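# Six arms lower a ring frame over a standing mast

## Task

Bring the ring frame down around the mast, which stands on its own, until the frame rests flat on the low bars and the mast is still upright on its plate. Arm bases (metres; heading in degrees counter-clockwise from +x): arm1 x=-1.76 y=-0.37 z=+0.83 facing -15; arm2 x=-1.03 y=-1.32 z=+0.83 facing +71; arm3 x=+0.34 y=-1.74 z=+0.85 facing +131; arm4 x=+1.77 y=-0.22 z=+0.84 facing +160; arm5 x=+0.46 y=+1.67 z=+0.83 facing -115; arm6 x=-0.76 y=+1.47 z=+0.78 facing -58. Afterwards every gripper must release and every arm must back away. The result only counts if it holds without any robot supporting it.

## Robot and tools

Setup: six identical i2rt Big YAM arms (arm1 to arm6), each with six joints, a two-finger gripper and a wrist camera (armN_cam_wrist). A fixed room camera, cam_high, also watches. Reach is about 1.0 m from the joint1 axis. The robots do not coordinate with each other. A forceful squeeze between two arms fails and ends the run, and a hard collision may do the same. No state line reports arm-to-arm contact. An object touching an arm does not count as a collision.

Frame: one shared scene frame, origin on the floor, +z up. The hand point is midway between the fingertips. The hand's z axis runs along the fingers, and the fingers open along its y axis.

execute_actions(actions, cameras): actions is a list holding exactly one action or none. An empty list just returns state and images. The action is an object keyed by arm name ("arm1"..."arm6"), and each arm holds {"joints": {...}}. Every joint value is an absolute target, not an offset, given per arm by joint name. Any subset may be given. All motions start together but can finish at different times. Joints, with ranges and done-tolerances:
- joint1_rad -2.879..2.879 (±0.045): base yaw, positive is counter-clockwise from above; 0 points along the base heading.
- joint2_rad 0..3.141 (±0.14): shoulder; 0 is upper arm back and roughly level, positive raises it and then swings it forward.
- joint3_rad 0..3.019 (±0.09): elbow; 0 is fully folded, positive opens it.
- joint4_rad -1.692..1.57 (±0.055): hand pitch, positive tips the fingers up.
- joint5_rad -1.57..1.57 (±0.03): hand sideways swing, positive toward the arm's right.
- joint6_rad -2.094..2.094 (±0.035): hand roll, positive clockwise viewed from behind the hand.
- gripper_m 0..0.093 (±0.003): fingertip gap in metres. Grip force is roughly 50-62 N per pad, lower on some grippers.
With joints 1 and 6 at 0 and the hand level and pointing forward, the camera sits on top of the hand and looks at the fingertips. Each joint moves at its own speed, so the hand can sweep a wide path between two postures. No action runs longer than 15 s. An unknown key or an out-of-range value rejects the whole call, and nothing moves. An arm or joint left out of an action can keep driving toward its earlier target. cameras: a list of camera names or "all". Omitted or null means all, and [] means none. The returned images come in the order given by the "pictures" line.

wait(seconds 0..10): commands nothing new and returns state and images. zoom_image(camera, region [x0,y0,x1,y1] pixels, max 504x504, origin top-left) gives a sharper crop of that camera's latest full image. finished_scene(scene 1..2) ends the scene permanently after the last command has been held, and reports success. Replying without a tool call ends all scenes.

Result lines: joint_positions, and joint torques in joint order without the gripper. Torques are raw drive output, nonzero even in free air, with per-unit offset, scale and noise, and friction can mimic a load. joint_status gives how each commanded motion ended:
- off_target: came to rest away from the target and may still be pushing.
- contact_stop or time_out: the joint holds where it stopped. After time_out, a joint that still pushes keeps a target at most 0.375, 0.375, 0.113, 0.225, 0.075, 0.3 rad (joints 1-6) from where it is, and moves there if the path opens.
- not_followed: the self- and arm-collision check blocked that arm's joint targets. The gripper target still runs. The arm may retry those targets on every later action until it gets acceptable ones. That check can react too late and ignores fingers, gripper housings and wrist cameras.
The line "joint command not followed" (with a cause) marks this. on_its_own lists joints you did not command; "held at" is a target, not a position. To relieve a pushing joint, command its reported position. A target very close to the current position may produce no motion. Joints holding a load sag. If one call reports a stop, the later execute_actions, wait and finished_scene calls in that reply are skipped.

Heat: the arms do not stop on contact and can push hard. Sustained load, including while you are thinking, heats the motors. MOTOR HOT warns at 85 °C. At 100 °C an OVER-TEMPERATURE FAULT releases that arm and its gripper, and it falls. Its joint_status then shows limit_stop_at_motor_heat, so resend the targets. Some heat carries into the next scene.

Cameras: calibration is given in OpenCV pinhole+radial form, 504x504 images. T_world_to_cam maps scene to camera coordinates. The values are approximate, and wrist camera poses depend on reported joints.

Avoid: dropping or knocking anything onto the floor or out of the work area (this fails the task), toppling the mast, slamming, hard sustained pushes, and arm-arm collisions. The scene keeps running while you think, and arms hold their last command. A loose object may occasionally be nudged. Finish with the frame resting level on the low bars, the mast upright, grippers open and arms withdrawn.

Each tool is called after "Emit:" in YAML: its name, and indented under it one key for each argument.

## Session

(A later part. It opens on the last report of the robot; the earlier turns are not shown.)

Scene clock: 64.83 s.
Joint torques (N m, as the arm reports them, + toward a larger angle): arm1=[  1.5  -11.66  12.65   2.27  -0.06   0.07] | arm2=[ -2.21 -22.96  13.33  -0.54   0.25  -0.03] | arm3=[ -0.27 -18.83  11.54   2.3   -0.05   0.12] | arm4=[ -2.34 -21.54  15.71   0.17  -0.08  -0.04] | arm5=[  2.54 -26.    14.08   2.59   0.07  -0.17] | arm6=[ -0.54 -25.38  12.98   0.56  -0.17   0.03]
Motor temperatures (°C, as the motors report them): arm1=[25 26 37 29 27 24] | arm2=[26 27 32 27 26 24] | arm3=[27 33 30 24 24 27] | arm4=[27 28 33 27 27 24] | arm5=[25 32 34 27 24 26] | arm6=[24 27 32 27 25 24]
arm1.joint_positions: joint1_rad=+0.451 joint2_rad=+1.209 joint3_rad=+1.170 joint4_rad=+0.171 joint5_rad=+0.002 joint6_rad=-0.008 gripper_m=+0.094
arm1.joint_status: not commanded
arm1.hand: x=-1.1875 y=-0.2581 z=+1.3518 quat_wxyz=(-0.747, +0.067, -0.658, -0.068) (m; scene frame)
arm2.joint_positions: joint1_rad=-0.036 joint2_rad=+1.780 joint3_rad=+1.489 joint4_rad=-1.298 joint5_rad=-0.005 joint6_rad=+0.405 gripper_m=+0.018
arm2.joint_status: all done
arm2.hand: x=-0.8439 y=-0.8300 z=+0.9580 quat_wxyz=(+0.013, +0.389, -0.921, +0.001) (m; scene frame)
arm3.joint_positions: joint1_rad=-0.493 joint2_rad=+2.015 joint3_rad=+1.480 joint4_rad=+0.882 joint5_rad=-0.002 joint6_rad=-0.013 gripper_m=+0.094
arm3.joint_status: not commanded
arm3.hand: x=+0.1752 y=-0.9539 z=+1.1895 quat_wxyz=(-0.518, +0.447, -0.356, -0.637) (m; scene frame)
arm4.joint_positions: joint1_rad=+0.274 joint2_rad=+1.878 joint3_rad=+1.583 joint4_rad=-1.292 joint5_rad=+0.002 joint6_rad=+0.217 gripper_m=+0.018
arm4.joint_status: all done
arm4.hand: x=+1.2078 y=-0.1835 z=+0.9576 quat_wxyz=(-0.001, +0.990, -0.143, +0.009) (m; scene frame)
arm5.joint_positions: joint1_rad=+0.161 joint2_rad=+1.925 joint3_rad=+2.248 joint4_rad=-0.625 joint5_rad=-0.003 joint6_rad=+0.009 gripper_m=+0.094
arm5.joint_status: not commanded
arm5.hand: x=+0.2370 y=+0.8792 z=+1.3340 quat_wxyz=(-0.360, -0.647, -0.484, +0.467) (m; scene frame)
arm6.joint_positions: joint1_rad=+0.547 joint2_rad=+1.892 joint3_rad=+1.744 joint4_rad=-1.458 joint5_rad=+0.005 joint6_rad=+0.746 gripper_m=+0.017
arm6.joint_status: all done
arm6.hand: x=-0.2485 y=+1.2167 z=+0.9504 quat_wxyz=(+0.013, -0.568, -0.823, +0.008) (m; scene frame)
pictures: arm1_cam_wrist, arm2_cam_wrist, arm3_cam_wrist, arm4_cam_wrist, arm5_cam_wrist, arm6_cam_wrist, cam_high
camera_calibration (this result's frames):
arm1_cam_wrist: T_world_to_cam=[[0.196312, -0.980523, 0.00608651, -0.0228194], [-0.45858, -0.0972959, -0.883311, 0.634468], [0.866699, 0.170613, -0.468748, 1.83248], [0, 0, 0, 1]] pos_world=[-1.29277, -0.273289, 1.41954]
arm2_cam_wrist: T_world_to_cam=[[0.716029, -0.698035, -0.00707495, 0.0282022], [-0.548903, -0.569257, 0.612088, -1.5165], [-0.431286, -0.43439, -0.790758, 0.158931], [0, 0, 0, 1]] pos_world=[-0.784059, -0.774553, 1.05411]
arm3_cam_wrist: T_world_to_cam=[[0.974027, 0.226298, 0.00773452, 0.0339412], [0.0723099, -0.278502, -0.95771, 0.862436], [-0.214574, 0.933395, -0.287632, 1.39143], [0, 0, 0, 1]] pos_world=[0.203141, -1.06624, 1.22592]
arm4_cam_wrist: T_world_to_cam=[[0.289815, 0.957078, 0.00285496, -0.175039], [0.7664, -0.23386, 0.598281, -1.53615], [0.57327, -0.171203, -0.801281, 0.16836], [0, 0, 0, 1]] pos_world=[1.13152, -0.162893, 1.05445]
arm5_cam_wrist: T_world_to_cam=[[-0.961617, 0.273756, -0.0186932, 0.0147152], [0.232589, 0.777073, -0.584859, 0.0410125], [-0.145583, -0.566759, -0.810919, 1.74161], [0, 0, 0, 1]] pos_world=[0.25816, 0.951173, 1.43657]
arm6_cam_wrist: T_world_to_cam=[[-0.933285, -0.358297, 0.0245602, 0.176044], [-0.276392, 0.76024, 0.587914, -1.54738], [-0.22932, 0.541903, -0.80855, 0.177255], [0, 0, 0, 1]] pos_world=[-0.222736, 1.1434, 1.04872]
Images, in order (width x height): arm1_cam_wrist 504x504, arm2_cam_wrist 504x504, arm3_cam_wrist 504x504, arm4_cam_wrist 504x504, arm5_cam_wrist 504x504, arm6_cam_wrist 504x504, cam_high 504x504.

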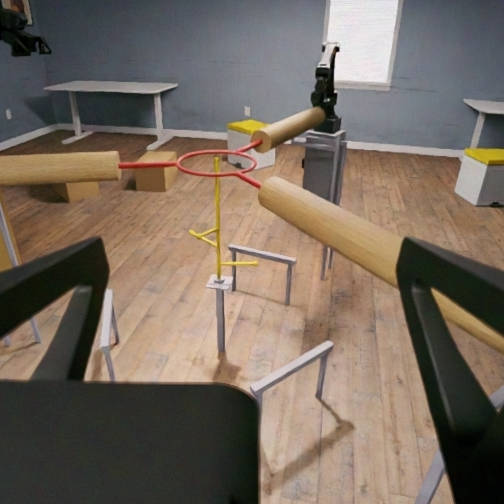

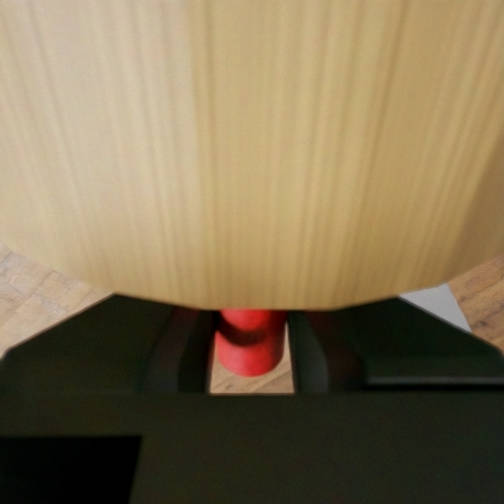

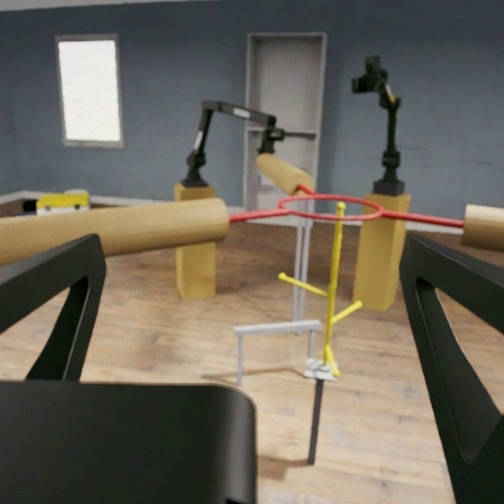

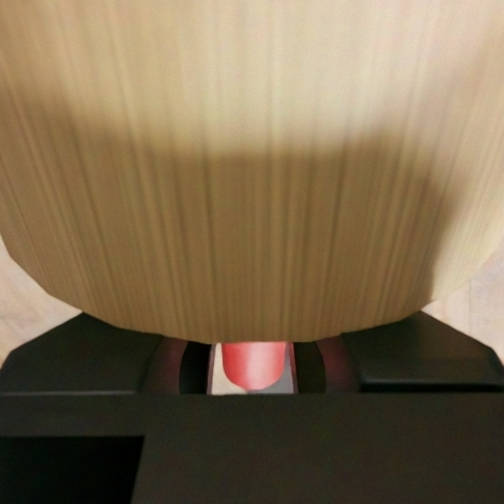

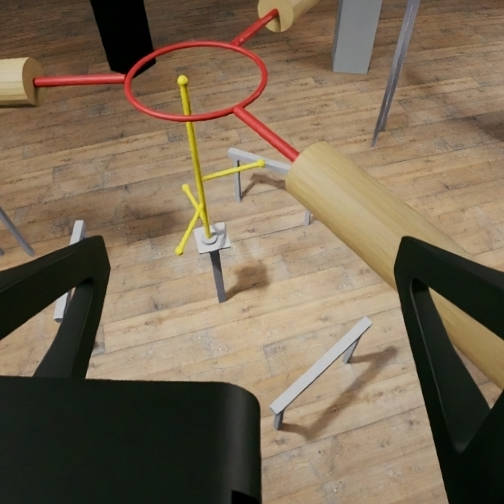

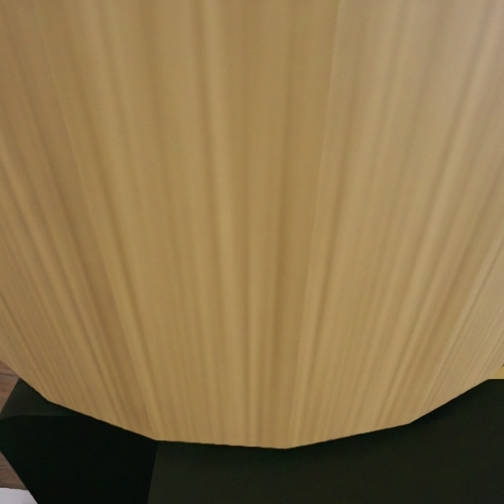

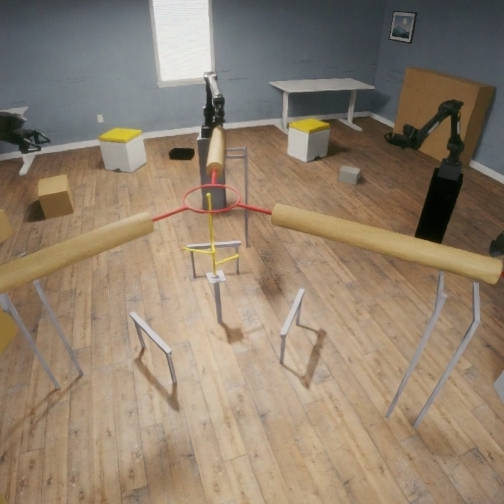

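Emit:
execute_actions:
  actions:
    - {"arm2":{"joints":{"joint1_rad":-0.325,"joint2_rad":1.61,"joint3_rad":1.355,"joint4_rad":-1.215,"joint6_rad":-0.01}},"arm4":{"joints":{"joint1_rad":0.04,"joint2_rad":1.91,"joint3_rad":1.715,"joint4_rad":-1.28,"joint6_rad":-0.145}},"arm6":{"joints":{"joint1_rad":0.295,"joint2_rad":1.58,"joint3_rad":1.43,"joint4_rad":-1.325,"joint6_rad":0.365}}}
  cameras: []

Emit:
execute_actions:
  actions:
    - {"arm2":{"joints":{"joint1_rad":-0.632,"joint2_rad":1.675,"joint3_rad":1.43,"joint4_rad":-1.24,"joint6_rad":-0.44}},"arm4":{"joints":{"joint1_rad":-0.162,"joint2_rad":2.07,"joint3_rad":1.99,"joint4_rad":-1.395,"joint6_rad":-0.47}},"arm6":{"joints":{"joint1_rad":-0.05,"joint2_rad":1.48,"joint3_rad":1.305,"joint4_rad":-1.305,"joint6_rad":-0.10}}}
  cameras: ["arm1_cam_wrist","arm3_cam_wrist","arm5_cam_wrist","cam_high"]

Scene clock: 78.53 s.
Joint torques (N m, as the arm reports them, + toward a larger angle): arm1=[  1.43 -11.57  12.67   2.28  -0.05   0.07] | arm2=[  0.2  -19.35  10.36   0.63   0.21  -0.05] | arm3=[ -0.46 -18.89  11.56   2.34  -0.05   0.11] | arm4=[ -1.12 -21.84  15.39   0.3   -0.17   0.09] | arm5=[  2.49 -26.37  13.91   2.55   0.07  -0.2 ] | arm6=[ -0.57 -18.94   9.64   2.11  -0.14  -0.01]
Motor temperatures (°C, as the motors report them): arm1=[25 26 38 29 27 24] | arm2=[26 28 34 27 26 24] | arm3=[27 33 30 24 24 27] | arm4=[27 29 37 27 27 24] | arm5=[25 32 35 27 24 26] | arm6=[24 28 36 27 25 24]
arm1.joint_positions: joint1_rad=+0.451 joint2_rad=+1.209 joint3_rad=+1.170 joint4_rad=+0.171 joint5_rad=+0.002 joint6_rad=-0.008 gripper_m=+0.094
arm1.joint_status: not commanded
arm1.hand: x=-1.1875 y=-0.2581 z=+1.3518 quat_wxyz=(-0.747, +0.067, -0.658, -0.068) (m; scene frame)
arm2.joint_positions: joint1_rad=-0.334 joint2_rad=+1.639 joint3_rad=+1.317 joint4_rad=-1.232 joint5_rad=-0.005 joint6_rad=-0.013 gripper_m=+0.018
arm2.joint_status: all done
arm2.hand: x=-0.7361 y=-0.9442 z=+0.9620 quat_wxyz=(-0.001, +0.443, -0.896, -0.010) (m; scene frame)
arm3.joint_positions: joint1_rad=-0.493 joint2_rad=+2.015 joint3_rad=+1.480 joint4_rad=+0.882 joint5_rad=-0.002 joint6_rad=-0.013 gripper_m=+0.094
arm3.joint_status: not commanded
arm3.hand: x=+0.1752 y=-0.9539 z=+1.1895 quat_wxyz=(-0.518, +0.447, -0.356, -0.637) (m; scene frame)
arm4.joint_positions: joint1_rad=+0.025 joint2_rad=+1.927 joint3_rad=+1.643 joint4_rad=-1.287 joint5_rad=+0.003 joint6_rad=-0.160 gripper_m=+0.018
arm4.joint_status: all done
arm4.hand: x=+1.2148 y=-0.0395 z=+0.9526 quat_wxyz=(-0.001, +0.997, -0.080, +0.001) (m; scene frame)
arm5.joint_positions: joint1_rad=+0.161 joint2_rad=+1.925 joint3_rad=+2.248 joint4_rad=-0.625 joint5_rad=-0.003 joint6_rad=+0.009 gripper_m=+0.094
arm5.joint_status: not commanded
arm5.hand: x=+0.2370 y=+0.8792 z=+1.3340 quat_wxyz=(-0.360, -0.647, -0.484, +0.467) (m; scene frame)
arm6.joint_positions: joint1_rad=+0.290 joint2_rad=+1.611 joint3_rad=+1.400 joint4_rad=-1.362 joint5_rad=+0.004 joint6_rad=+0.360 gripper_m=+0.017
arm6.joint_status: all done
arm6.hand: x=-0.4041 y=+1.1588 z=+0.9643 quat_wxyz=(-0.002, -0.514, -0.858, +0.005) (m; scene frame)
pictures: none
No camera images: the call's "cameras" was empty. Leave "cameras" out to get every camera's image.

Scene clock: 79.63 s.
Joint torques (N m, as the arm reports them, + toward a larger angle): arm1=[  1.36 -11.57  12.68   2.3   -0.06   0.07] | arm2=[ -0.77 -21.79  11.74  -0.15   0.23  -0.18] | arm3=[ -0.38 -19.02  11.54   2.29  -0.05   0.11] | arm4=[ -1.21 -26.38  14.84  -0.65  -0.44   0.03] | arm5=[  3.22 -26.21  14.02   2.56   0.07  -0.17] | arm6=[ -1.15 -18.72  10.61   0.77  -0.41  -0.09]
Motor temperatures (°C, as the motors report them): arm1=[25 26 38 29 27 24] | arm2=[26 28 34 27 26 24] | arm3=[27 33 30 24 24 27] | arm4=[27 29 37 27 27 24] | arm5=[25 32 35 27 24 26] | arm6=[24 28 36 27 25 24]
arm1.joint_positions: joint1_rad=+0.451 joint2_rad=+1.209 joint3_rad=+1.170 joint4_rad=+0.171 joint5_rad=+0.002 joint6_rad=-0.008 gripper_m=+0.094
arm1.joint_status: not commanded
arm1.hand: x=-1.1875 y=-0.2581 z=+1.3518 quat_wxyz=(-0.747, +0.067, -0.658, -0.068) (m; scene frame)
arm2.joint_positions: joint1_rad=-0.634 joint2_rad=+1.719 joint3_rad=+1.371 joint4_rad=-1.236 joint5_rad=-0.007 joint6_rad=-0.429 gripper_m=+0.018
arm2.joint_status: all done
arm2.hand: x=-0.6221 y=-1.0381 z=+0.9419 quat_wxyz=(+0.012, +0.494, -0.869, -0.007) (m; scene frame)
arm3.joint_positions: joint1_rad=-0.493 joint2_rad=+2.015 joint3_rad=+1.480 joint4_rad=+0.882 joint5_rad=-0.002 joint6_rad=-0.013 gripper_m=+0.094
arm3.joint_status: not commanded
arm3.hand: x=+0.1752 y=-0.9539 z=+1.1895 quat_wxyz=(-0.518, +0.447, -0.356, -0.637) (m; scene frame)
arm4.joint_positions: joint1_rad=-0.173 joint2_rad=+2.105 joint3_rad=+1.927 joint4_rad=-1.378 joint5_rad=+0.009 joint6_rad=-0.477 gripper_m=+0.018
arm4.joint_status: all done
arm4.hand: x=+1.2030 y=+0.1009 z=+0.9520 quat_wxyz=(-0.007, +1.000, -0.021, -0.004) (m; scene frame)
arm5.joint_positions: joint1_rad=+0.161 joint2_rad=+1.925 joint3_rad=+2.248 joint4_rad=-0.625 joint5_rad=-0.003 joint6_rad=+0.009 gripper_m=+0.094
arm5.joint_status: not commanded
arm5.hand: x=+0.2370 y=+0.8792 z=+1.3340 quat_wxyz=(-0.360, -0.647, -0.484, +0.467) (m; scene frame)
arm6.joint_positions: joint1_rad=-0.052 joint2_rad=+1.525 joint3_rad=+1.260 joint4_rad=-1.306 joint5_rad=+0.009 joint6_rad=-0.099 gripper_m=+0.017
arm6.joint_status: all done
arm6.hand: x=-0.5493 y=+1.0884 z=+0.9503 quat_wxyz=(-0.001, -0.463, -0.886, +0.007) (m; scene frame)
pictures: arm1_cam_wrist, arm3_cam_wrist, arm5_cam_wrist, cam_high
camera_calibration (this result's frames):
arm1_cam_wrist: T_world_to_cam=[[0.196312, -0.980523, 0.00608651, -0.0228194], [-0.45858, -0.0972959, -0.883311, 0.634468], [0.866699, 0.170613, -0.468748, 1.83248], [0, 0, 0, 1]] pos_world=[-1.29277, -0.273289, 1.41954]
arm3_cam_wrist: T_world_to_cam=[[0.974027, 0.226298, 0.00773452, 0.0339412], [0.0723099, -0.278502, -0.95771, 0.862436], [-0.214574, 0.933395, -0.287632, 1.39143], [0, 0, 0, 1]] pos_world=[0.203141, -1.06624, 1.22592]
arm5_cam_wrist: T_world_to_cam=[[-0.961617, 0.273756, -0.0186932, 0.0147152], [0.232589, 0.777073, -0.584859, 0.0410125], [-0.145583, -0.566759, -0.810919, 1.74161], [0, 0, 0, 1]] pos_world=[0.25816, 0.951173, 1.43657]
Images, in order (width x height): arm1_cam_wrist 504x504, arm3_cam_wrist 504x504, arm5_cam_wrist 504x504, cam_high 504x504.

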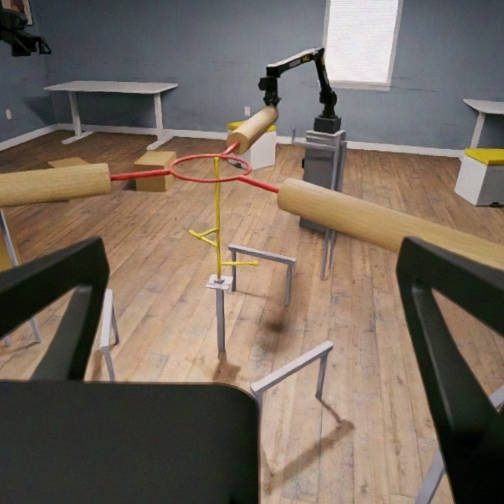

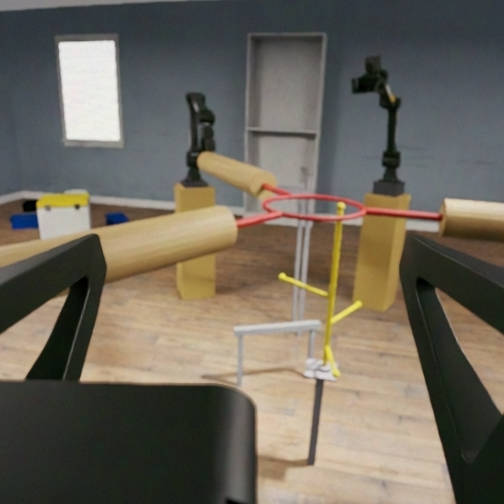

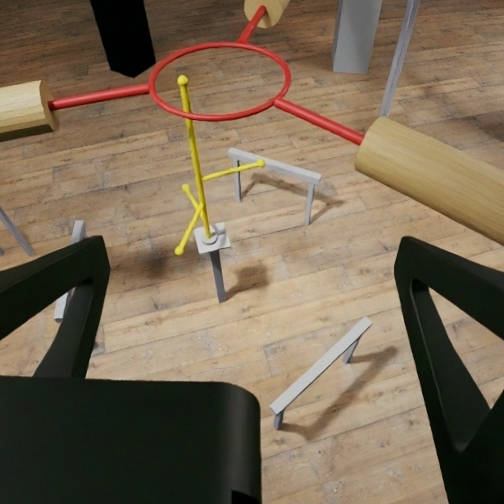

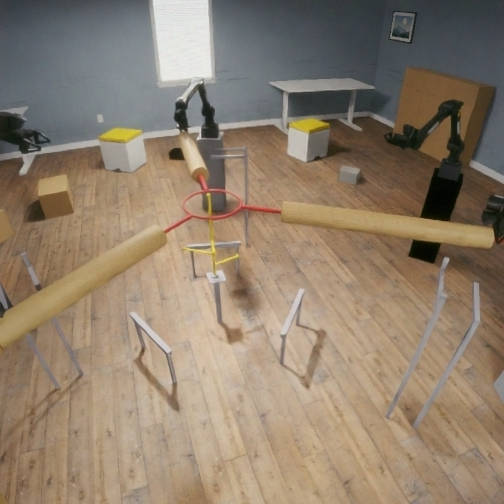

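Emit:
execute_actions:
  actions:
    - {"arm2":{"joints":{"joint2_rad":1.79,"joint3_rad":1.275,"joint4_rad":-0.975}},"arm4":{"joints":{"joint2_rad":2.175,"joint3_rad":1.855,"joint4_rad":-1.175}},"arm6":{"joints":{"joint2_rad":1.605,"joint3_rad":1.14,"joint4_rad":-1.03}}}
  cameras: []

Emit:
execute_actions:
  actions:
    - {"arm2":{"joints":{"joint2_rad":1.94,"joint3_rad":1.215,"joint4_rad":-0.77}},"arm4":{"joints":{"joint2_rad":2.29,"joint3_rad":1.805,"joint4_rad":-1.01}},"arm6":{"joints":{"joint2_rad":1.75,"joint3_rad":1.05,"joint4_rad":-0.80}}}
  cameras: ["arm1_cam_wrist","arm3_cam_wrist","arm5_cam_wrist"]

Scene clock: 87.40 s.
Joint torques (N m, as the arm reports them, + toward a larger angle): arm1=[  1.46 -11.64  12.68   2.3   -0.06   0.07] | arm2=[ -0.83 -23.79   8.62   0.42   0.25  -0.18] | arm3=[ -0.32 -19.04  11.62   2.28  -0.04   0.13] | arm4=[ -1.25 -29.06  11.38  -0.28  -0.19   0.05] | arm5=[  2.56 -26.32  14.05   2.55   0.07  -0.16] | arm6=[ -0.46 -20.18   8.6    1.42  -0.83  -0.08]
Motor temperatures (°C, as the motors report them): arm1=[25 26 38 29 27 24] | arm2=[26 28 34 27 26 24] | arm3=[27 34 31 24 24 27] | arm4=[27 31 37 27 27 24] | arm5=[25 32 35 27 24 26] | arm6=[24 28 35 27 25 24]
arm1.joint_positions: joint1_rad=+0.451 joint2_rad=+1.209 joint3_rad=+1.170 joint4_rad=+0.171 joint5_rad=+0.002 joint6_rad=-0.008 gripper_m=+0.094
arm1.joint_status: not commanded
arm1.hand: x=-1.1875 y=-0.2581 z=+1.3518 quat_wxyz=(-0.747, +0.067, -0.658, -0.068) (m; scene frame)
arm2.joint_positions: joint1_rad=-0.630 joint2_rad=+1.849 joint3_rad=+1.246 joint4_rad=-0.987 joint5_rad=-0.007 joint6_rad=-0.429 gripper_m=+0.018
arm2.joint_status: all done
arm2.hand: x=-0.6244 y=-1.0361 z=+0.8369 quat_wxyz=(+0.015, +0.496, -0.868, -0.007) (m; scene frame)
arm3.joint_positions: joint1_rad=-0.493 joint2_rad=+2.015 joint3_rad=+1.480 joint4_rad=+0.882 joint5_rad=-0.002 joint6_rad=-0.013 gripper_m=+0.094
arm3.joint_status: not commanded
arm3.hand: x=+0.1752 y=-0.9539 z=+1.1895 quat_wxyz=(-0.518, +0.447, -0.356, -0.637) (m; scene frame)
arm4.joint_positions: joint1_rad=-0.170 joint2_rad=+2.227 joint3_rad=+1.822 joint4_rad=-1.167 joint5_rad=+0.003 joint6_rad=-0.479 gripper_m=+0.018
arm4.joint_status: all done
arm4.hand: x=+1.1975 y=+0.1008 z=+0.8358 quat_wxyz=(+0.000, +1.000, -0.018, +0.002) (m; scene frame)
arm5.joint_positions: joint1_rad=+0.161 joint2_rad=+1.925 joint3_rad=+2.248 joint4_rad=-0.625 joint5_rad=-0.003 joint6_rad=+0.009 gripper_m=+0.094
arm5.joint_status: not commanded
arm5.hand: x=+0.2370 y=+0.8792 z=+1.3340 quat_wxyz=(-0.360, -0.647, -0.484, +0.467) (m; scene frame)
arm6.joint_positions: joint1_rad=-0.055 joint2_rad=+1.657 joint3_rad=+1.110 joint4_rad=-1.051 joint5_rad=+0.019 joint6_rad=-0.101 gripper_m=+0.017
arm6.joint_status: all done
arm6.hand: x=-0.5514 y=+1.0854 z=+0.8416 quat_wxyz=(+0.013, -0.463, -0.886, +0.004) (m; scene frame)
pictures: none
No camera images: the call's "cameras" was empty. Leave "cameras" out to get every camera's image.

Scene clock: 88.43 s.
Joint torques (N m, as the arm reports them, + toward a larger angle): arm1=[  1.3  -11.68  12.67   2.29  -0.06   0.07] | arm2=[ -0.81 -24.62   6.95   0.36   0.33  -0.19] | arm3=[ -0.26 -18.87  11.58   2.25  -0.06   0.12] | arm4=[ -1.37 -29.45  10.04  -0.31  -0.25   0.05] | arm5=[  2.6  -26.7   14.07   2.58   0.07  -0.17] | arm6=[ -0.54 -20.86   6.93   1.48  -0.73  -0.08]
Motor temperatures (°C, as the motors report them): arm1=[25 26 38 29 27 24] | arm2=[26 28 34 27 26 24] | arm3=[27 34 31 24 24 27] | arm4=[27 31 37 27 27 24] | arm5=[25 32 35 27 24 26] | arm6=[24 28 35 27 25 24]
arm1.joint_positions: joint1_rad=+0.451 joint2_rad=+1.209 joint3_rad=+1.170 joint4_rad=+0.171 joint5_rad=+0.002 joint6_rad=-0.008 gripper_m=+0.094
arm1.joint_status: not commanded
arm1.hand: x=-1.1875 y=-0.2581 z=+1.3518 quat_wxyz=(-0.747, +0.067, -0.658, -0.068) (m; scene frame)
arm2.joint_positions: joint1_rad=-0.630 joint2_rad=+1.999 joint3_rad=+1.195 joint4_rad=-0.781 joint5_rad=-0.009 joint6_rad=-0.429 gripper_m=+0.018
arm2.joint_status: all done
arm2.hand: x=-0.6245 y=-1.0346 z=+0.7492 quat_wxyz=(+0.012, +0.496, -0.868, -0.008) (m; scene frame)
arm3.joint_positions: joint1_rad=-0.493 joint2_rad=+2.015 joint3_rad=+1.480 joint4_rad=+0.882 joint5_rad=-0.002 joint6_rad=-0.013 gripper_m=+0.094
arm3.joint_status: not commanded
arm3.hand: x=+0.1752 y=-0.9539 z=+1.1895 quat_wxyz=(-0.518, +0.447, -0.356, -0.637) (m; scene frame)
arm4.joint_positions: joint1_rad=-0.168 joint2_rad=+2.343 joint3_rad=+1.778 joint4_rad=-1.004 joint5_rad=+0.004 joint6_rad=-0.479 gripper_m=+0.018
arm4.joint_status: all done
arm4.hand: x=+1.1966 y=+0.0997 z=+0.7472 quat_wxyz=(-0.002, +1.000, -0.017, +0.001) (m; scene frame)
arm5.joint_positions: joint1_rad=+0.161 joint2_rad=+1.925 joint3_rad=+2.248 joint4_rad=-0.625 joint5_rad=-0.003 joint6_rad=+0.009 gripper_m=+0.094
arm5.joint_status: not commanded
arm5.hand: x=+0.2370 y=+0.8792 z=+1.3340 quat_wxyz=(-0.360, -0.647, -0.484, +0.467) (m; scene frame)
arm6.joint_positions: joint1_rad=-0.055 joint2_rad=+1.797 joint3_rad=+1.029 joint4_rad=-0.822 joint5_rad=+0.017 joint6_rad=-0.101 gripper_m=+0.017
arm6.joint_status: all done
arm6.hand: x=-0.5502 y=+1.0836 z=+0.7572 quat_wxyz=(+0.009, -0.463, -0.886, +0.005) (m; scene frame)
pictures: arm1_cam_wrist, arm3_cam_wrist, arm5_cam_wrist
camera_calibration (this result's frames):
arm1_cam_wrist: T_world_to_cam=[[0.196312, -0.980523, 0.00608651, -0.0228194], [-0.45858, -0.0972959, -0.883311, 0.634468], [0.866699, 0.170613, -0.468748, 1.83248], [0, 0, 0, 1]] pos_world=[-1.29277, -0.273289, 1.41954]
arm3_cam_wrist: T_world_to_cam=[[0.974027, 0.226298, 0.00773452, 0.0339412], [0.0723099, -0.278502, -0.95771, 0.862436], [-0.214574, 0.933395, -0.287632, 1.39143], [0, 0, 0, 1]] pos_world=[0.203141, -1.06624, 1.22592]
arm5_cam_wrist: T_world_to_cam=[[-0.961617, 0.273756, -0.0186932, 0.0147152], [0.232589, 0.777073, -0.584859, 0.0410125], [-0.145583, -0.566759, -0.810919, 1.74161], [0, 0, 0, 1]] pos_world=[0.25816, 0.951173, 1.43657]
Images, in order (width x height): arm1_cam_wrist 504x504, arm3_cam_wrist 504x504, arm5_cam_wrist 504x504.

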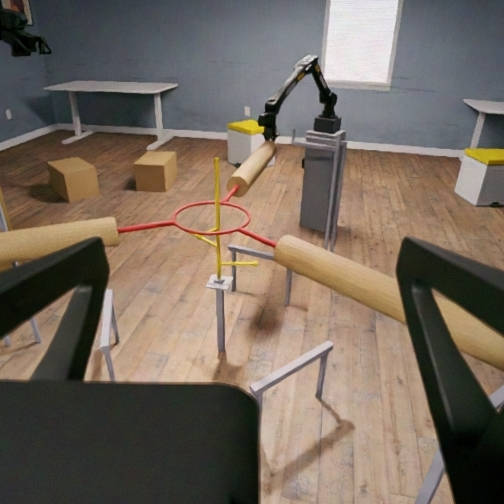

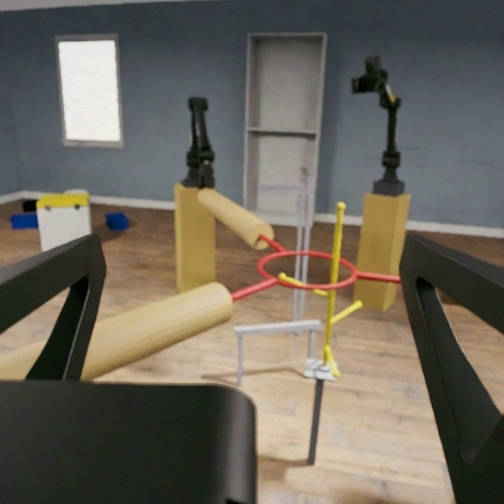

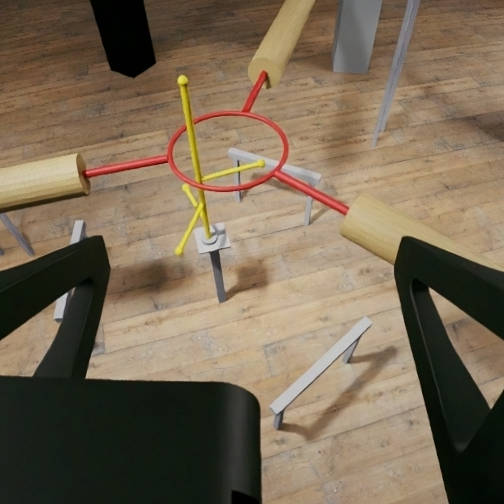

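Emit:
execute_actions:
  actions:
    - {"arm2":{"joints":{"joint2_rad":2.16,"joint4_rad":-0.535}},"arm4":{"joints":{"joint2_rad":2.46,"joint3_rad":1.845,"joint4_rad":-0.855}},"arm6":{"joints":{"joint2_rad":2.0,"joint3_rad":1.012,"joint4_rad":-0.495}}}
  cameras: ["arm1_cam_wrist","arm3_cam_wrist","arm5_cam_wrist"]

Emit:
zoom_image:
  camera: "arm3_cam_wrist"
  region: [220,230,400,390]

Emit:
zoom_image:
  camera: "arm1_cam_wrist"
  region: [150,190,290,310]

Scene clock: 95.90 s.
Joint torques (N m, as the arm reports them, + toward a larger angle): arm1=[  1.43 -11.63  12.66   2.27  -0.06   0.08] | arm2=[ -0.86 -25.1    5.83   0.29   0.24  -0.18] | arm3=[ -0.41 -19.09  11.59   2.32  -0.04   0.11] | arm4=[ -1.59 -31.    11.35  -0.44  -0.25  -0.07] | arm5=[  2.53 -26.13  14.08   2.6    0.08  -0.16] | arm6=[ -0.44 -22.01   5.02   1.26  -0.44  -0.04]
Motor temperatures (°C, as the motors report them): arm1=[25 26 39 29 27 24] | arm2=[26 28 32 27 26 24] | arm3=[27 34 31 24 24 27] | arm4=[27 32 35 27 27 24] | arm5=[25 32 35 27 24 26] | arm6=[24 28 34 27 25 24]
arm1.joint_positions: joint1_rad=+0.451 joint2_rad=+1.209 joint3_rad=+1.170 joint4_rad=+0.171 joint5_rad=+0.002 joint6_rad=-0.008 gripper_m=+0.094
arm1.joint_status: not commanded
arm1.hand: x=-1.1875 y=-0.2581 z=+1.3518 quat_wxyz=(-0.747, +0.067, -0.658, -0.068) (m; scene frame)
arm2.joint_positions: joint1_rad=-0.630 joint2_rad=+2.217 joint3_rad=+1.191 joint4_rad=-0.544 joint5_rad=-0.007 joint6_rad=-0.429 gripper_m=+0.018
arm2.joint_status: all done
arm2.hand: x=-0.6256 y=-1.0347 z=+0.6427 quat_wxyz=(+0.005, +0.496, -0.868, -0.008) (m; scene frame)
arm3.joint_positions: joint1_rad=-0.493 joint2_rad=+2.015 joint3_rad=+1.480 joint4_rad=+0.882 joint5_rad=-0.002 joint6_rad=-0.013 gripper_m=+0.094
arm3.joint_status: not commanded
arm3.hand: x=+0.1752 y=-0.9539 z=+1.1895 quat_wxyz=(-0.518, +0.447, -0.356, -0.637) (m; scene frame)
arm4.joint_positions: joint1_rad=-0.160 joint2_rad=+2.520 joint3_rad=+1.794 joint4_rad=-0.843 joint5_rad=+0.005 joint6_rad=-0.467 gripper_m=+0.018
arm4.joint_status: all done
arm4.hand: x=+1.1963 y=+0.0941 z=+0.6399 quat_wxyz=(-0.002, +1.000, -0.019, +0.001) (m; scene frame)
arm5.joint_positions: joint1_rad=+0.161 joint2_rad=+1.925 joint3_rad=+2.248 joint4_rad=-0.625 joint5_rad=-0.003 joint6_rad=+0.009 gripper_m=+0.094
arm5.joint_status: not commanded
arm5.hand: x=+0.2370 y=+0.8792 z=+1.3340 quat_wxyz=(-0.360, -0.647, -0.484, +0.467) (m; scene frame)
arm6.joint_positions: joint1_rad=-0.055 joint2_rad=+2.045 joint3_rad=+0.994 joint4_rad=-0.508 joint5_rad=+0.010 joint6_rad=-0.103 gripper_m=+0.017
arm6.joint_status: all done
arm6.hand: x=-0.5463 y=+1.0787 z=+0.6435 quat_wxyz=(-0.006, -0.463, -0.886, +0.011) (m; scene frame)
pictures: arm1_cam_wrist, arm3_cam_wrist, arm5_cam_wrist
camera_calibration (this result's frames):
arm1_cam_wrist: T_world_to_cam=[[0.196312, -0.980523, 0.00608651, -0.0228194], [-0.45858, -0.0972959, -0.883311, 0.634468], [0.866699, 0.170613, -0.468748, 1.83248], [0, 0, 0, 1]] pos_world=[-1.29277, -0.273289, 1.41954]
arm3_cam_wrist: T_world_to_cam=[[0.974027, 0.226298, 0.00773452, 0.0339412], [0.0723099, -0.278502, -0.95771, 0.862436], [-0.214574, 0.933395, -0.287632, 1.39143], [0, 0, 0, 1]] pos_world=[0.203141, -1.06624, 1.22592]
arm5_cam_wrist: T_world_to_cam=[[-0.961617, 0.273756, -0.0186932, 0.0147152], [0.232589, 0.777073, -0.584859, 0.0410125], [-0.145583, -0.566759, -0.810919, 1.74161], [0, 0, 0, 1]] pos_world=[0.25816, 0.951173, 1.43657]
Images, in order (width x height): arm1_cam_wrist 504x504, arm3_cam_wrist 504x504, arm5_cam_wrist 504x504.

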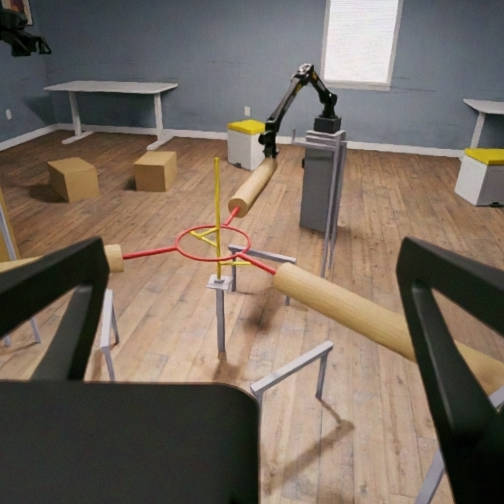

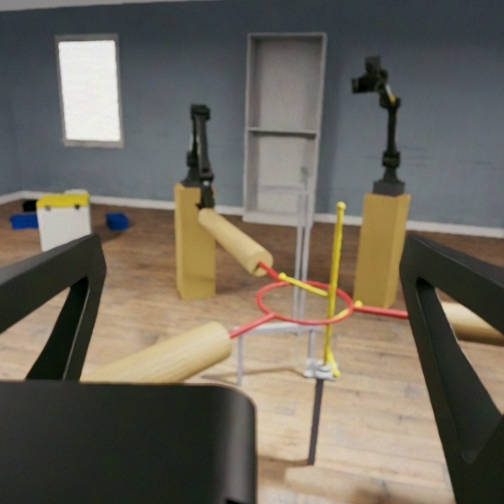

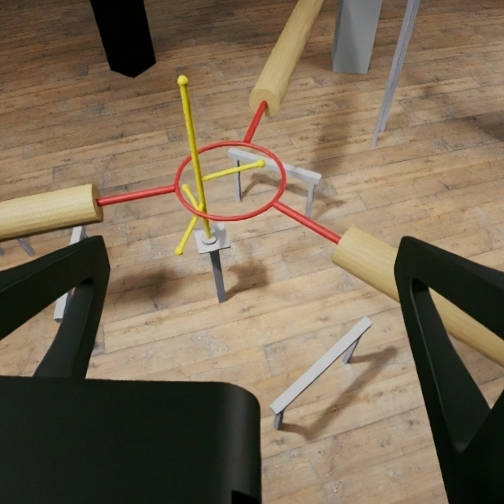

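Region (220, 230, 400, 390) of arm3_cam_wrist's 504x504 image, scaled by 2.800, with more detail than that image has.

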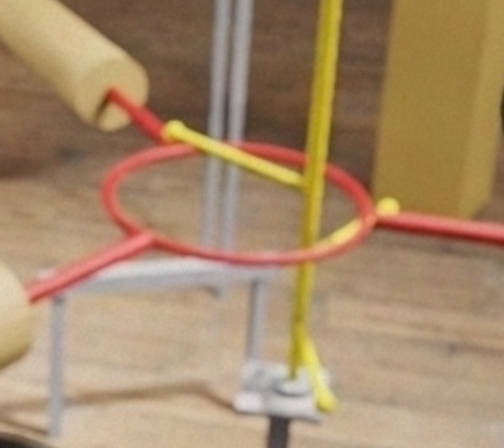

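Region (150, 190, 290, 310) of arm1_cam_wrist's 504x504 image, scaled by 3.600, with more detail than that image has; it fills the top 432 rows of this view, and the rest is white.

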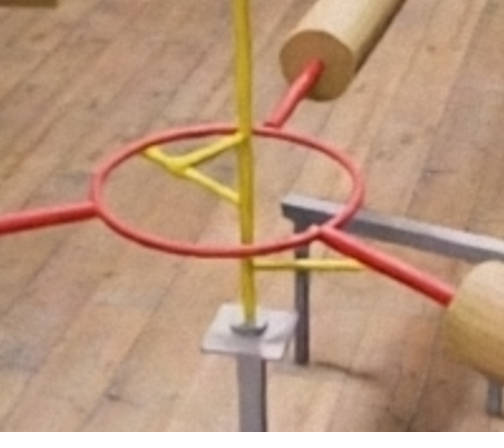

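Emit:
execute_actions:
  actions:
    - {"arm2":{"joints":{"joint1_rad":-0.65,"joint2_rad":2.24,"joint3_rad":1.465,"joint4_rad":-0.69,"joint6_rad":-0.45}},"arm4":{"joints":{"joint1_rad":-0.245,"joint2_rad":2.375,"joint3_rad":1.68,"joint4_rad":-0.78,"joint6_rad":-0.56}},"arm6":{"joints":{"joint1_rad":0.085,"joint3_rad":1.05,"joint4_rad":-0.535,"joint6_rad":0.045}}}
  cameras: []

Emit:
execute_actions:
  actions:
    - {"arm2":{"joints":{"joint1_rad":-0.66,"joint2_rad":2.35,"joint3_rad":1.715,"joint4_rad":-0.825,"joint6_rad":-0.465}},"arm4":{"joints":{"joint1_rad":-0.338,"joint2_rad":2.325,"joint3_rad":1.57,"joint4_rad":-0.72,"joint6_rad":-0.655}},"arm6":{"joints":{"joint1_rad":0.219,"joint2_rad":2.03,"joint3_rad":1.10,"joint4_rad":-0.565,"joint6_rad":0.18}}}
  cameras: ["arm1_cam_wrist","arm3_cam_wrist","arm5_cam_wrist"]

Scene clock: 105.73 s.
Joint torques (N m, as the arm reports them, + toward a larger angle): arm1=[  1.43 -11.61  12.66   2.28  -0.06   0.07] | arm2=[ -1.67 -25.79   8.83  -0.1    0.09  -0.23] | arm3=[ -0.4  -18.96  11.58   2.29  -0.04   0.13] | arm4=[ -0.99 -29.78   8.26   0.72  -0.42  -0.02] | arm5=[  2.66 -26.25  14.06   2.57   0.05  -0.19] | arm6=[ -1.61 -21.56   7.22   0.68  -0.18  -0.07]
Motor temperatures (°C, as the motors report them): arm1=[25 26 39 29 27 24] | arm2=[26 29 31 27 26 24] | arm3=[27 34 31 24 24 27] | arm4=[27 33 35 27 27 24] | arm5=[25 32 36 27 24 26] | arm6=[24 28 32 27 25 24]
arm1.joint_positions: joint1_rad=+0.451 joint2_rad=+1.209 joint3_rad=+1.170 joint4_rad=+0.171 joint5_rad=+0.002 joint6_rad=-0.008 gripper_m=+0.094
arm1.joint_status: not commanded
arm1.hand: x=-1.1875 y=-0.2581 z=+1.3518 quat_wxyz=(-0.747, +0.067, -0.658, -0.068) (m; scene frame)
arm2.joint_positions: joint1_rad=-0.639 joint2_rad=+2.279 joint3_rad=+1.412 joint4_rad=-0.687 joint5_rad=-0.003 joint6_rad=-0.435 gripper_m=+0.018
arm2.joint_status: all done
arm2.hand: x=-0.5658 y=-1.0001 z=+0.6596 quat_wxyz=(-0.003, +0.495, -0.869, -0.006) (m; scene frame)
arm3.joint_positions: joint1_rad=-0.493 joint2_rad=+2.015 joint3_rad=+1.480 joint4_rad=+0.882 joint5_rad=-0.002 joint6_rad=-0.013 gripper_m=+0.094
arm3.joint_status: not commanded
arm3.hand: x=+0.1752 y=-0.9539 z=+1.1895 quat_wxyz=(-0.518, +0.447, -0.356, -0.637) (m; scene frame)
arm4.joint_positions: joint1_rad=-0.258 joint2_rad=+2.433 joint3_rad=+1.660 joint4_rad=-0.794 joint5_rad=+0.008 joint6_rad=-0.565 gripper_m=+0.018
arm4.joint_status: all done
arm4.hand: x=+1.2531 y=+0.1333 z=+0.6563 quat_wxyz=(-0.004, +1.000, -0.019, +0.001) (m; scene frame)
arm5.joint_positions: joint1_rad=+0.161 joint2_rad=+1.925 joint3_rad=+2.248 joint4_rad=-0.625 joint5_rad=-0.003 joint6_rad=+0.009 gripper_m=+0.094
arm5.joint_status: not commanded
arm5.hand: x=+0.2370 y=+0.8792 z=+1.3340 quat_wxyz=(-0.360, -0.647, -0.484, +0.467) (m; scene frame)
arm6.joint_positions: joint1_rad=+0.095 joint2_rad=+2.045 joint3_rad=+1.004 joint4_rad=-0.533 joint5_rad=+0.004 joint6_rad=+0.044 gripper_m=+0.017
arm6.joint_status: all done
arm6.hand: x=-0.4894 y=+1.1163 z=+0.6452 quat_wxyz=(-0.002, -0.462, -0.887, +0.004) (m; scene frame)
pictures: none
No camera images: the call's "cameras" was empty. Leave "cameras" out to get every camera's image.

Scene clock: 106.80 s.
Joint torques (N m, as the arm reports them, + toward a larger angle): arm1=[  1.48 -11.54  12.67   2.29  -0.07   0.07] | arm2=[ -1.31 -28.91   9.88  -0.22   0.1   -0.22] | arm3=[ -0.34 -18.9   11.56   2.3   -0.04   0.12] | arm4=[ -0.83 -29.12   7.74   0.38  -0.46  -0.06] | arm5=[  2.46 -25.95  14.13   2.64   0.05  -0.19] | arm6=[ -1.69 -20.11   7.88   1.    -0.04   0.  ]
Motor temperatures (°C, as the motors report them): arm1=[25 26 39 29 27 24] | arm2=[26 29 31 27 26 24] | arm3=[27 34 31 24 24 27] | arm4=[27 33 34 27 27 24] | arm5=[25 32 36 27 24 26] | arm6=[24 28 32 27 25 24]
arm1.joint_positions: joint1_rad=+0.451 joint2_rad=+1.209 joint3_rad=+1.170 joint4_rad=+0.171 joint5_rad=+0.002 joint6_rad=-0.008 gripper_m=+0.094
arm1.joint_status: not commanded
arm1.hand: x=-1.1875 y=-0.2581 z=+1.3518 quat_wxyz=(-0.747, +0.067, -0.658, -0.068) (m; scene frame)
arm2.joint_positions: joint1_rad=-0.654 joint2_rad=+2.398 joint3_rad=+1.658 joint4_rad=-0.820 joint5_rad=-0.003 joint6_rad=-0.450 gripper_m=+0.018
arm2.joint_status: all done
arm2.hand: x=-0.5111 y=-0.9737 z=+0.6554 quat_wxyz=(+0.000, +0.495, -0.869, -0.006) (m; scene frame)
arm3.joint_positions: joint1_rad=-0.493 joint2_rad=+2.015 joint3_rad=+1.480 joint4_rad=+0.882 joint5_rad=-0.002 joint6_rad=-0.013 gripper_m=+0.094
arm3.joint_status: not commanded
arm3.hand: x=+0.1752 y=-0.9539 z=+1.1895 quat_wxyz=(-0.518, +0.447, -0.356, -0.637) (m; scene frame)
arm4.joint_positions: joint1_rad=-0.348 joint2_rad=+2.387 joint3_rad=+1.551 joint4_rad=-0.727 joint5_rad=+0.009 joint6_rad=-0.655 gripper_m=+0.018
arm4.joint_status: all done
arm4.hand: x=+1.3070 y=+0.1621 z=+0.6545 quat_wxyz=(-0.005, +1.000, -0.019, +0.000) (m; scene frame)
arm5.joint_positions: joint1_rad=+0.161 joint2_rad=+1.925 joint3_rad=+2.248 joint4_rad=-0.625 joint5_rad=-0.003 joint6_rad=+0.009 gripper_m=+0.094
arm5.joint_status: not commanded
arm5.hand: x=+0.2370 y=+0.8792 z=+1.3340 quat_wxyz=(-0.360, -0.647, -0.484, +0.467) (m; scene frame)
arm6.joint_positions: joint1_rad=+0.224 joint2_rad=+2.048 joint3_rad=+1.049 joint4_rad=-0.573 joint5_rad=+0.000 joint6_rad=+0.175 gripper_m=+0.017
arm6.joint_status: all done
arm6.hand: x=-0.4348 y=+1.1445 z=+0.6525 quat_wxyz=(-0.003, -0.462, -0.887, +0.003) (m; scene frame)
pictures: arm1_cam_wrist, arm3_cam_wrist, arm5_cam_wrist
camera_calibration (this result's frames):
arm1_cam_wrist: T_world_to_cam=[[0.196312, -0.980523, 0.00608651, -0.0228194], [-0.45858, -0.0972959, -0.883311, 0.634468], [0.866699, 0.170613, -0.468748, 1.83248], [0, 0, 0, 1]] pos_world=[-1.29277, -0.273289, 1.41954]
arm3_cam_wrist: T_world_to_cam=[[0.974027, 0.226298, 0.00773452, 0.0339412], [0.0723099, -0.278502, -0.95771, 0.862436], [-0.214574, 0.933395, -0.287632, 1.39143], [0, 0, 0, 1]] pos_world=[0.203141, -1.06624, 1.22592]
arm5_cam_wrist: T_world_to_cam=[[-0.961617, 0.273756, -0.0186932, 0.0147152], [0.232589, 0.777073, -0.584859, 0.0410125], [-0.145583, -0.566759, -0.810919, 1.74161], [0, 0, 0, 1]] pos_world=[0.25816, 0.951173, 1.43657]
Images, in order (width x height): arm1_cam_wrist 504x504, arm3_cam_wrist 504x504, arm5_cam_wrist 504x504.

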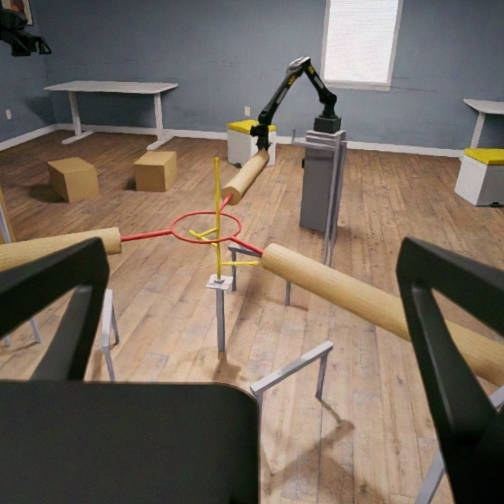

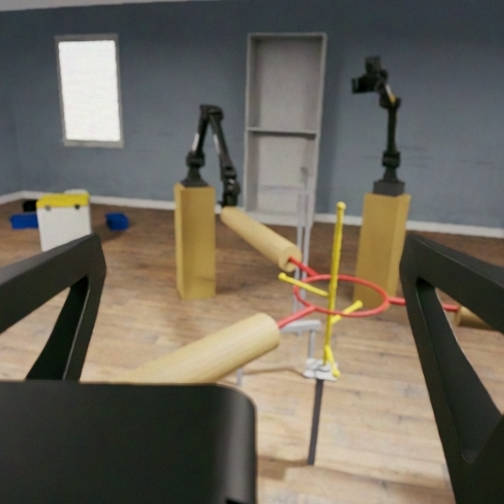

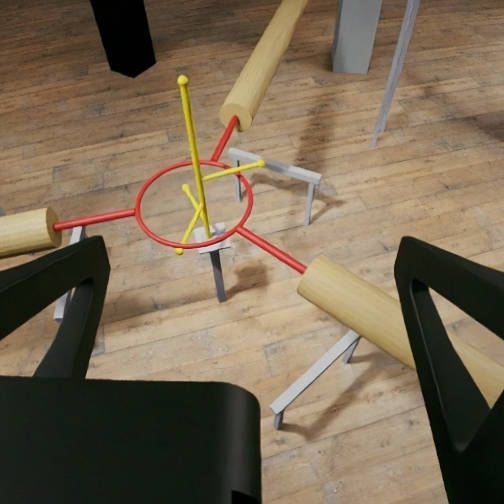

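Emit:
execute_actions:
  actions:
    - {"arm2":{"joints":{"joint2_rad":2.545,"joint3_rad":1.79,"joint4_rad":-0.695}},"arm4":{"joints":{"joint2_rad":2.55,"joint3_rad":1.70,"joint4_rad":-0.615}},"arm6":{"joints":{"joint2_rad":2.25,"joint3_rad":1.15,"joint4_rad":-0.365}}}
  cameras: ["arm1_cam_wrist","arm3_cam_wrist","arm5_cam_wrist"]

Scene clock: 111.80 s.
Joint torques (N m, as the arm reports them, + toward a larger angle): arm1=[  1.5  -11.7   12.68   2.29  -0.06   0.07] | arm2=[ -0.87 -31.21   8.52   0.13   0.14  -0.18] | arm3=[ -0.21 -18.92  11.58   2.3   -0.04   0.12] | arm4=[ -2.04 -29.86   9.82  -0.13  -0.22  -0.15] | arm5=[  2.45 -26.17  14.     2.64   0.04  -0.19] | arm6=[ -1.03 -23.94   5.54   1.59  -0.11  -0.02]
Motor temperatures (°C, as the motors report them): arm1=[25 26 39 29 27 24] | arm2=[26 30 31 27 26 24] | arm3=[27 34 31 24 24 27] | arm4=[27 34 34 27 27 24] | arm5=[25 32 36 27 24 26] | arm6=[24 28 32 27 25 24]
arm1.joint_positions: joint1_rad=+0.451 joint2_rad=+1.209 joint3_rad=+1.170 joint4_rad=+0.171 joint5_rad=+0.002 joint6_rad=-0.008 gripper_m=+0.094
arm1.joint_status: not commanded
arm1.hand: x=-1.1875 y=-0.2581 z=+1.3518 quat_wxyz=(-0.747, +0.067, -0.658, -0.068) (m; scene frame)
arm2.joint_positions: joint1_rad=-0.656 joint2_rad=+2.612 joint3_rad=+1.741 joint4_rad=-0.698 joint5_rad=-0.004 joint6_rad=-0.454 gripper_m=+0.018
arm2.joint_status: all done
arm2.hand: x=-0.5131 y=-0.9756 z=+0.5472 quat_wxyz=(+0.004, +0.496, -0.869, -0.007) (m; scene frame)
arm3.joint_positions: joint1_rad=-0.493 joint2_rad=+2.015 joint3_rad=+1.480 joint4_rad=+0.882 joint5_rad=-0.002 joint6_rad=-0.013 gripper_m=+0.094
arm3.joint_status: not commanded
arm3.hand: x=+0.1752 y=-0.9539 z=+1.1895 quat_wxyz=(-0.518, +0.447, -0.356, -0.637) (m; scene frame)
arm4.joint_positions: joint1_rad=-0.339 joint2_rad=+2.611 joint3_rad=+1.648 joint4_rad=-0.611 joint5_rad=+0.003 joint6_rad=-0.648 gripper_m=+0.018
arm4.joint_status: all done
arm4.hand: x=+1.3047 y=+0.1557 z=+0.5475 quat_wxyz=(+0.000, +1.000, -0.018, +0.002) (m; scene frame)
arm5.joint_positions: joint1_rad=+0.161 joint2_rad=+1.925 joint3_rad=+2.248 joint4_rad=-0.625 joint5_rad=-0.003 joint6_rad=+0.009 gripper_m=+0.094
arm5.joint_status: not commanded
arm5.hand: x=+0.2370 y=+0.8792 z=+1.3340 quat_wxyz=(-0.360, -0.647, -0.484, +0.467) (m; scene frame)
arm6.joint_positions: joint1_rad=+0.219 joint2_rad=+2.299 joint3_rad=+1.113 joint4_rad=-0.388 joint5_rad=+0.002 joint6_rad=+0.175 gripper_m=+0.017
arm6.joint_status: all done
arm6.hand: x=-0.4336 y=+1.1383 z=+0.5518 quat_wxyz=(-0.001, -0.465, -0.886, +0.004) (m; scene frame)
pictures: arm1_cam_wrist, arm3_cam_wrist, arm5_cam_wrist
camera_calibration (this result's frames):
arm1_cam_wrist: T_world_to_cam=[[0.196312, -0.980523, 0.00608651, -0.0228194], [-0.45858, -0.0972959, -0.883311, 0.634468], [0.866699, 0.170613, -0.468748, 1.83248], [0, 0, 0, 1]] pos_world=[-1.29277, -0.273289, 1.41954]
arm3_cam_wrist: T_world_to_cam=[[0.974027, 0.226298, 0.00773452, 0.0339412], [0.0723099, -0.278502, -0.95771, 0.862436], [-0.214574, 0.933395, -0.287632, 1.39143], [0, 0, 0, 1]] pos_world=[0.203141, -1.06624, 1.22592]
arm5_cam_wrist: T_world_to_cam=[[-0.961617, 0.273756, -0.0186932, 0.0147152], [0.232589, 0.777073, -0.584859, 0.0410125], [-0.145583, -0.566759, -0.810919, 1.74161], [0, 0, 0, 1]] pos_world=[0.25816, 0.951173, 1.43657]
Images, in order (width x height): arm1_cam_wrist 504x504, arm3_cam_wrist 504x504, arm5_cam_wrist 504x504.

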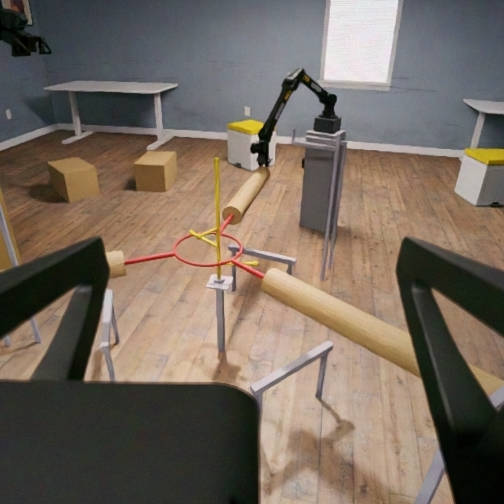

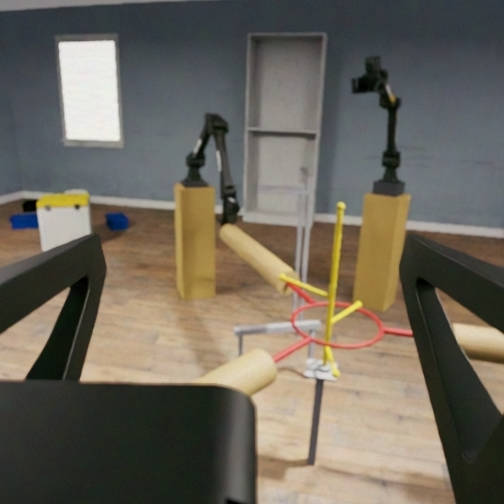

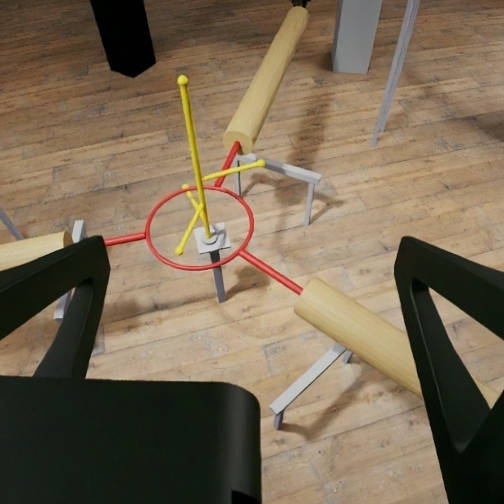

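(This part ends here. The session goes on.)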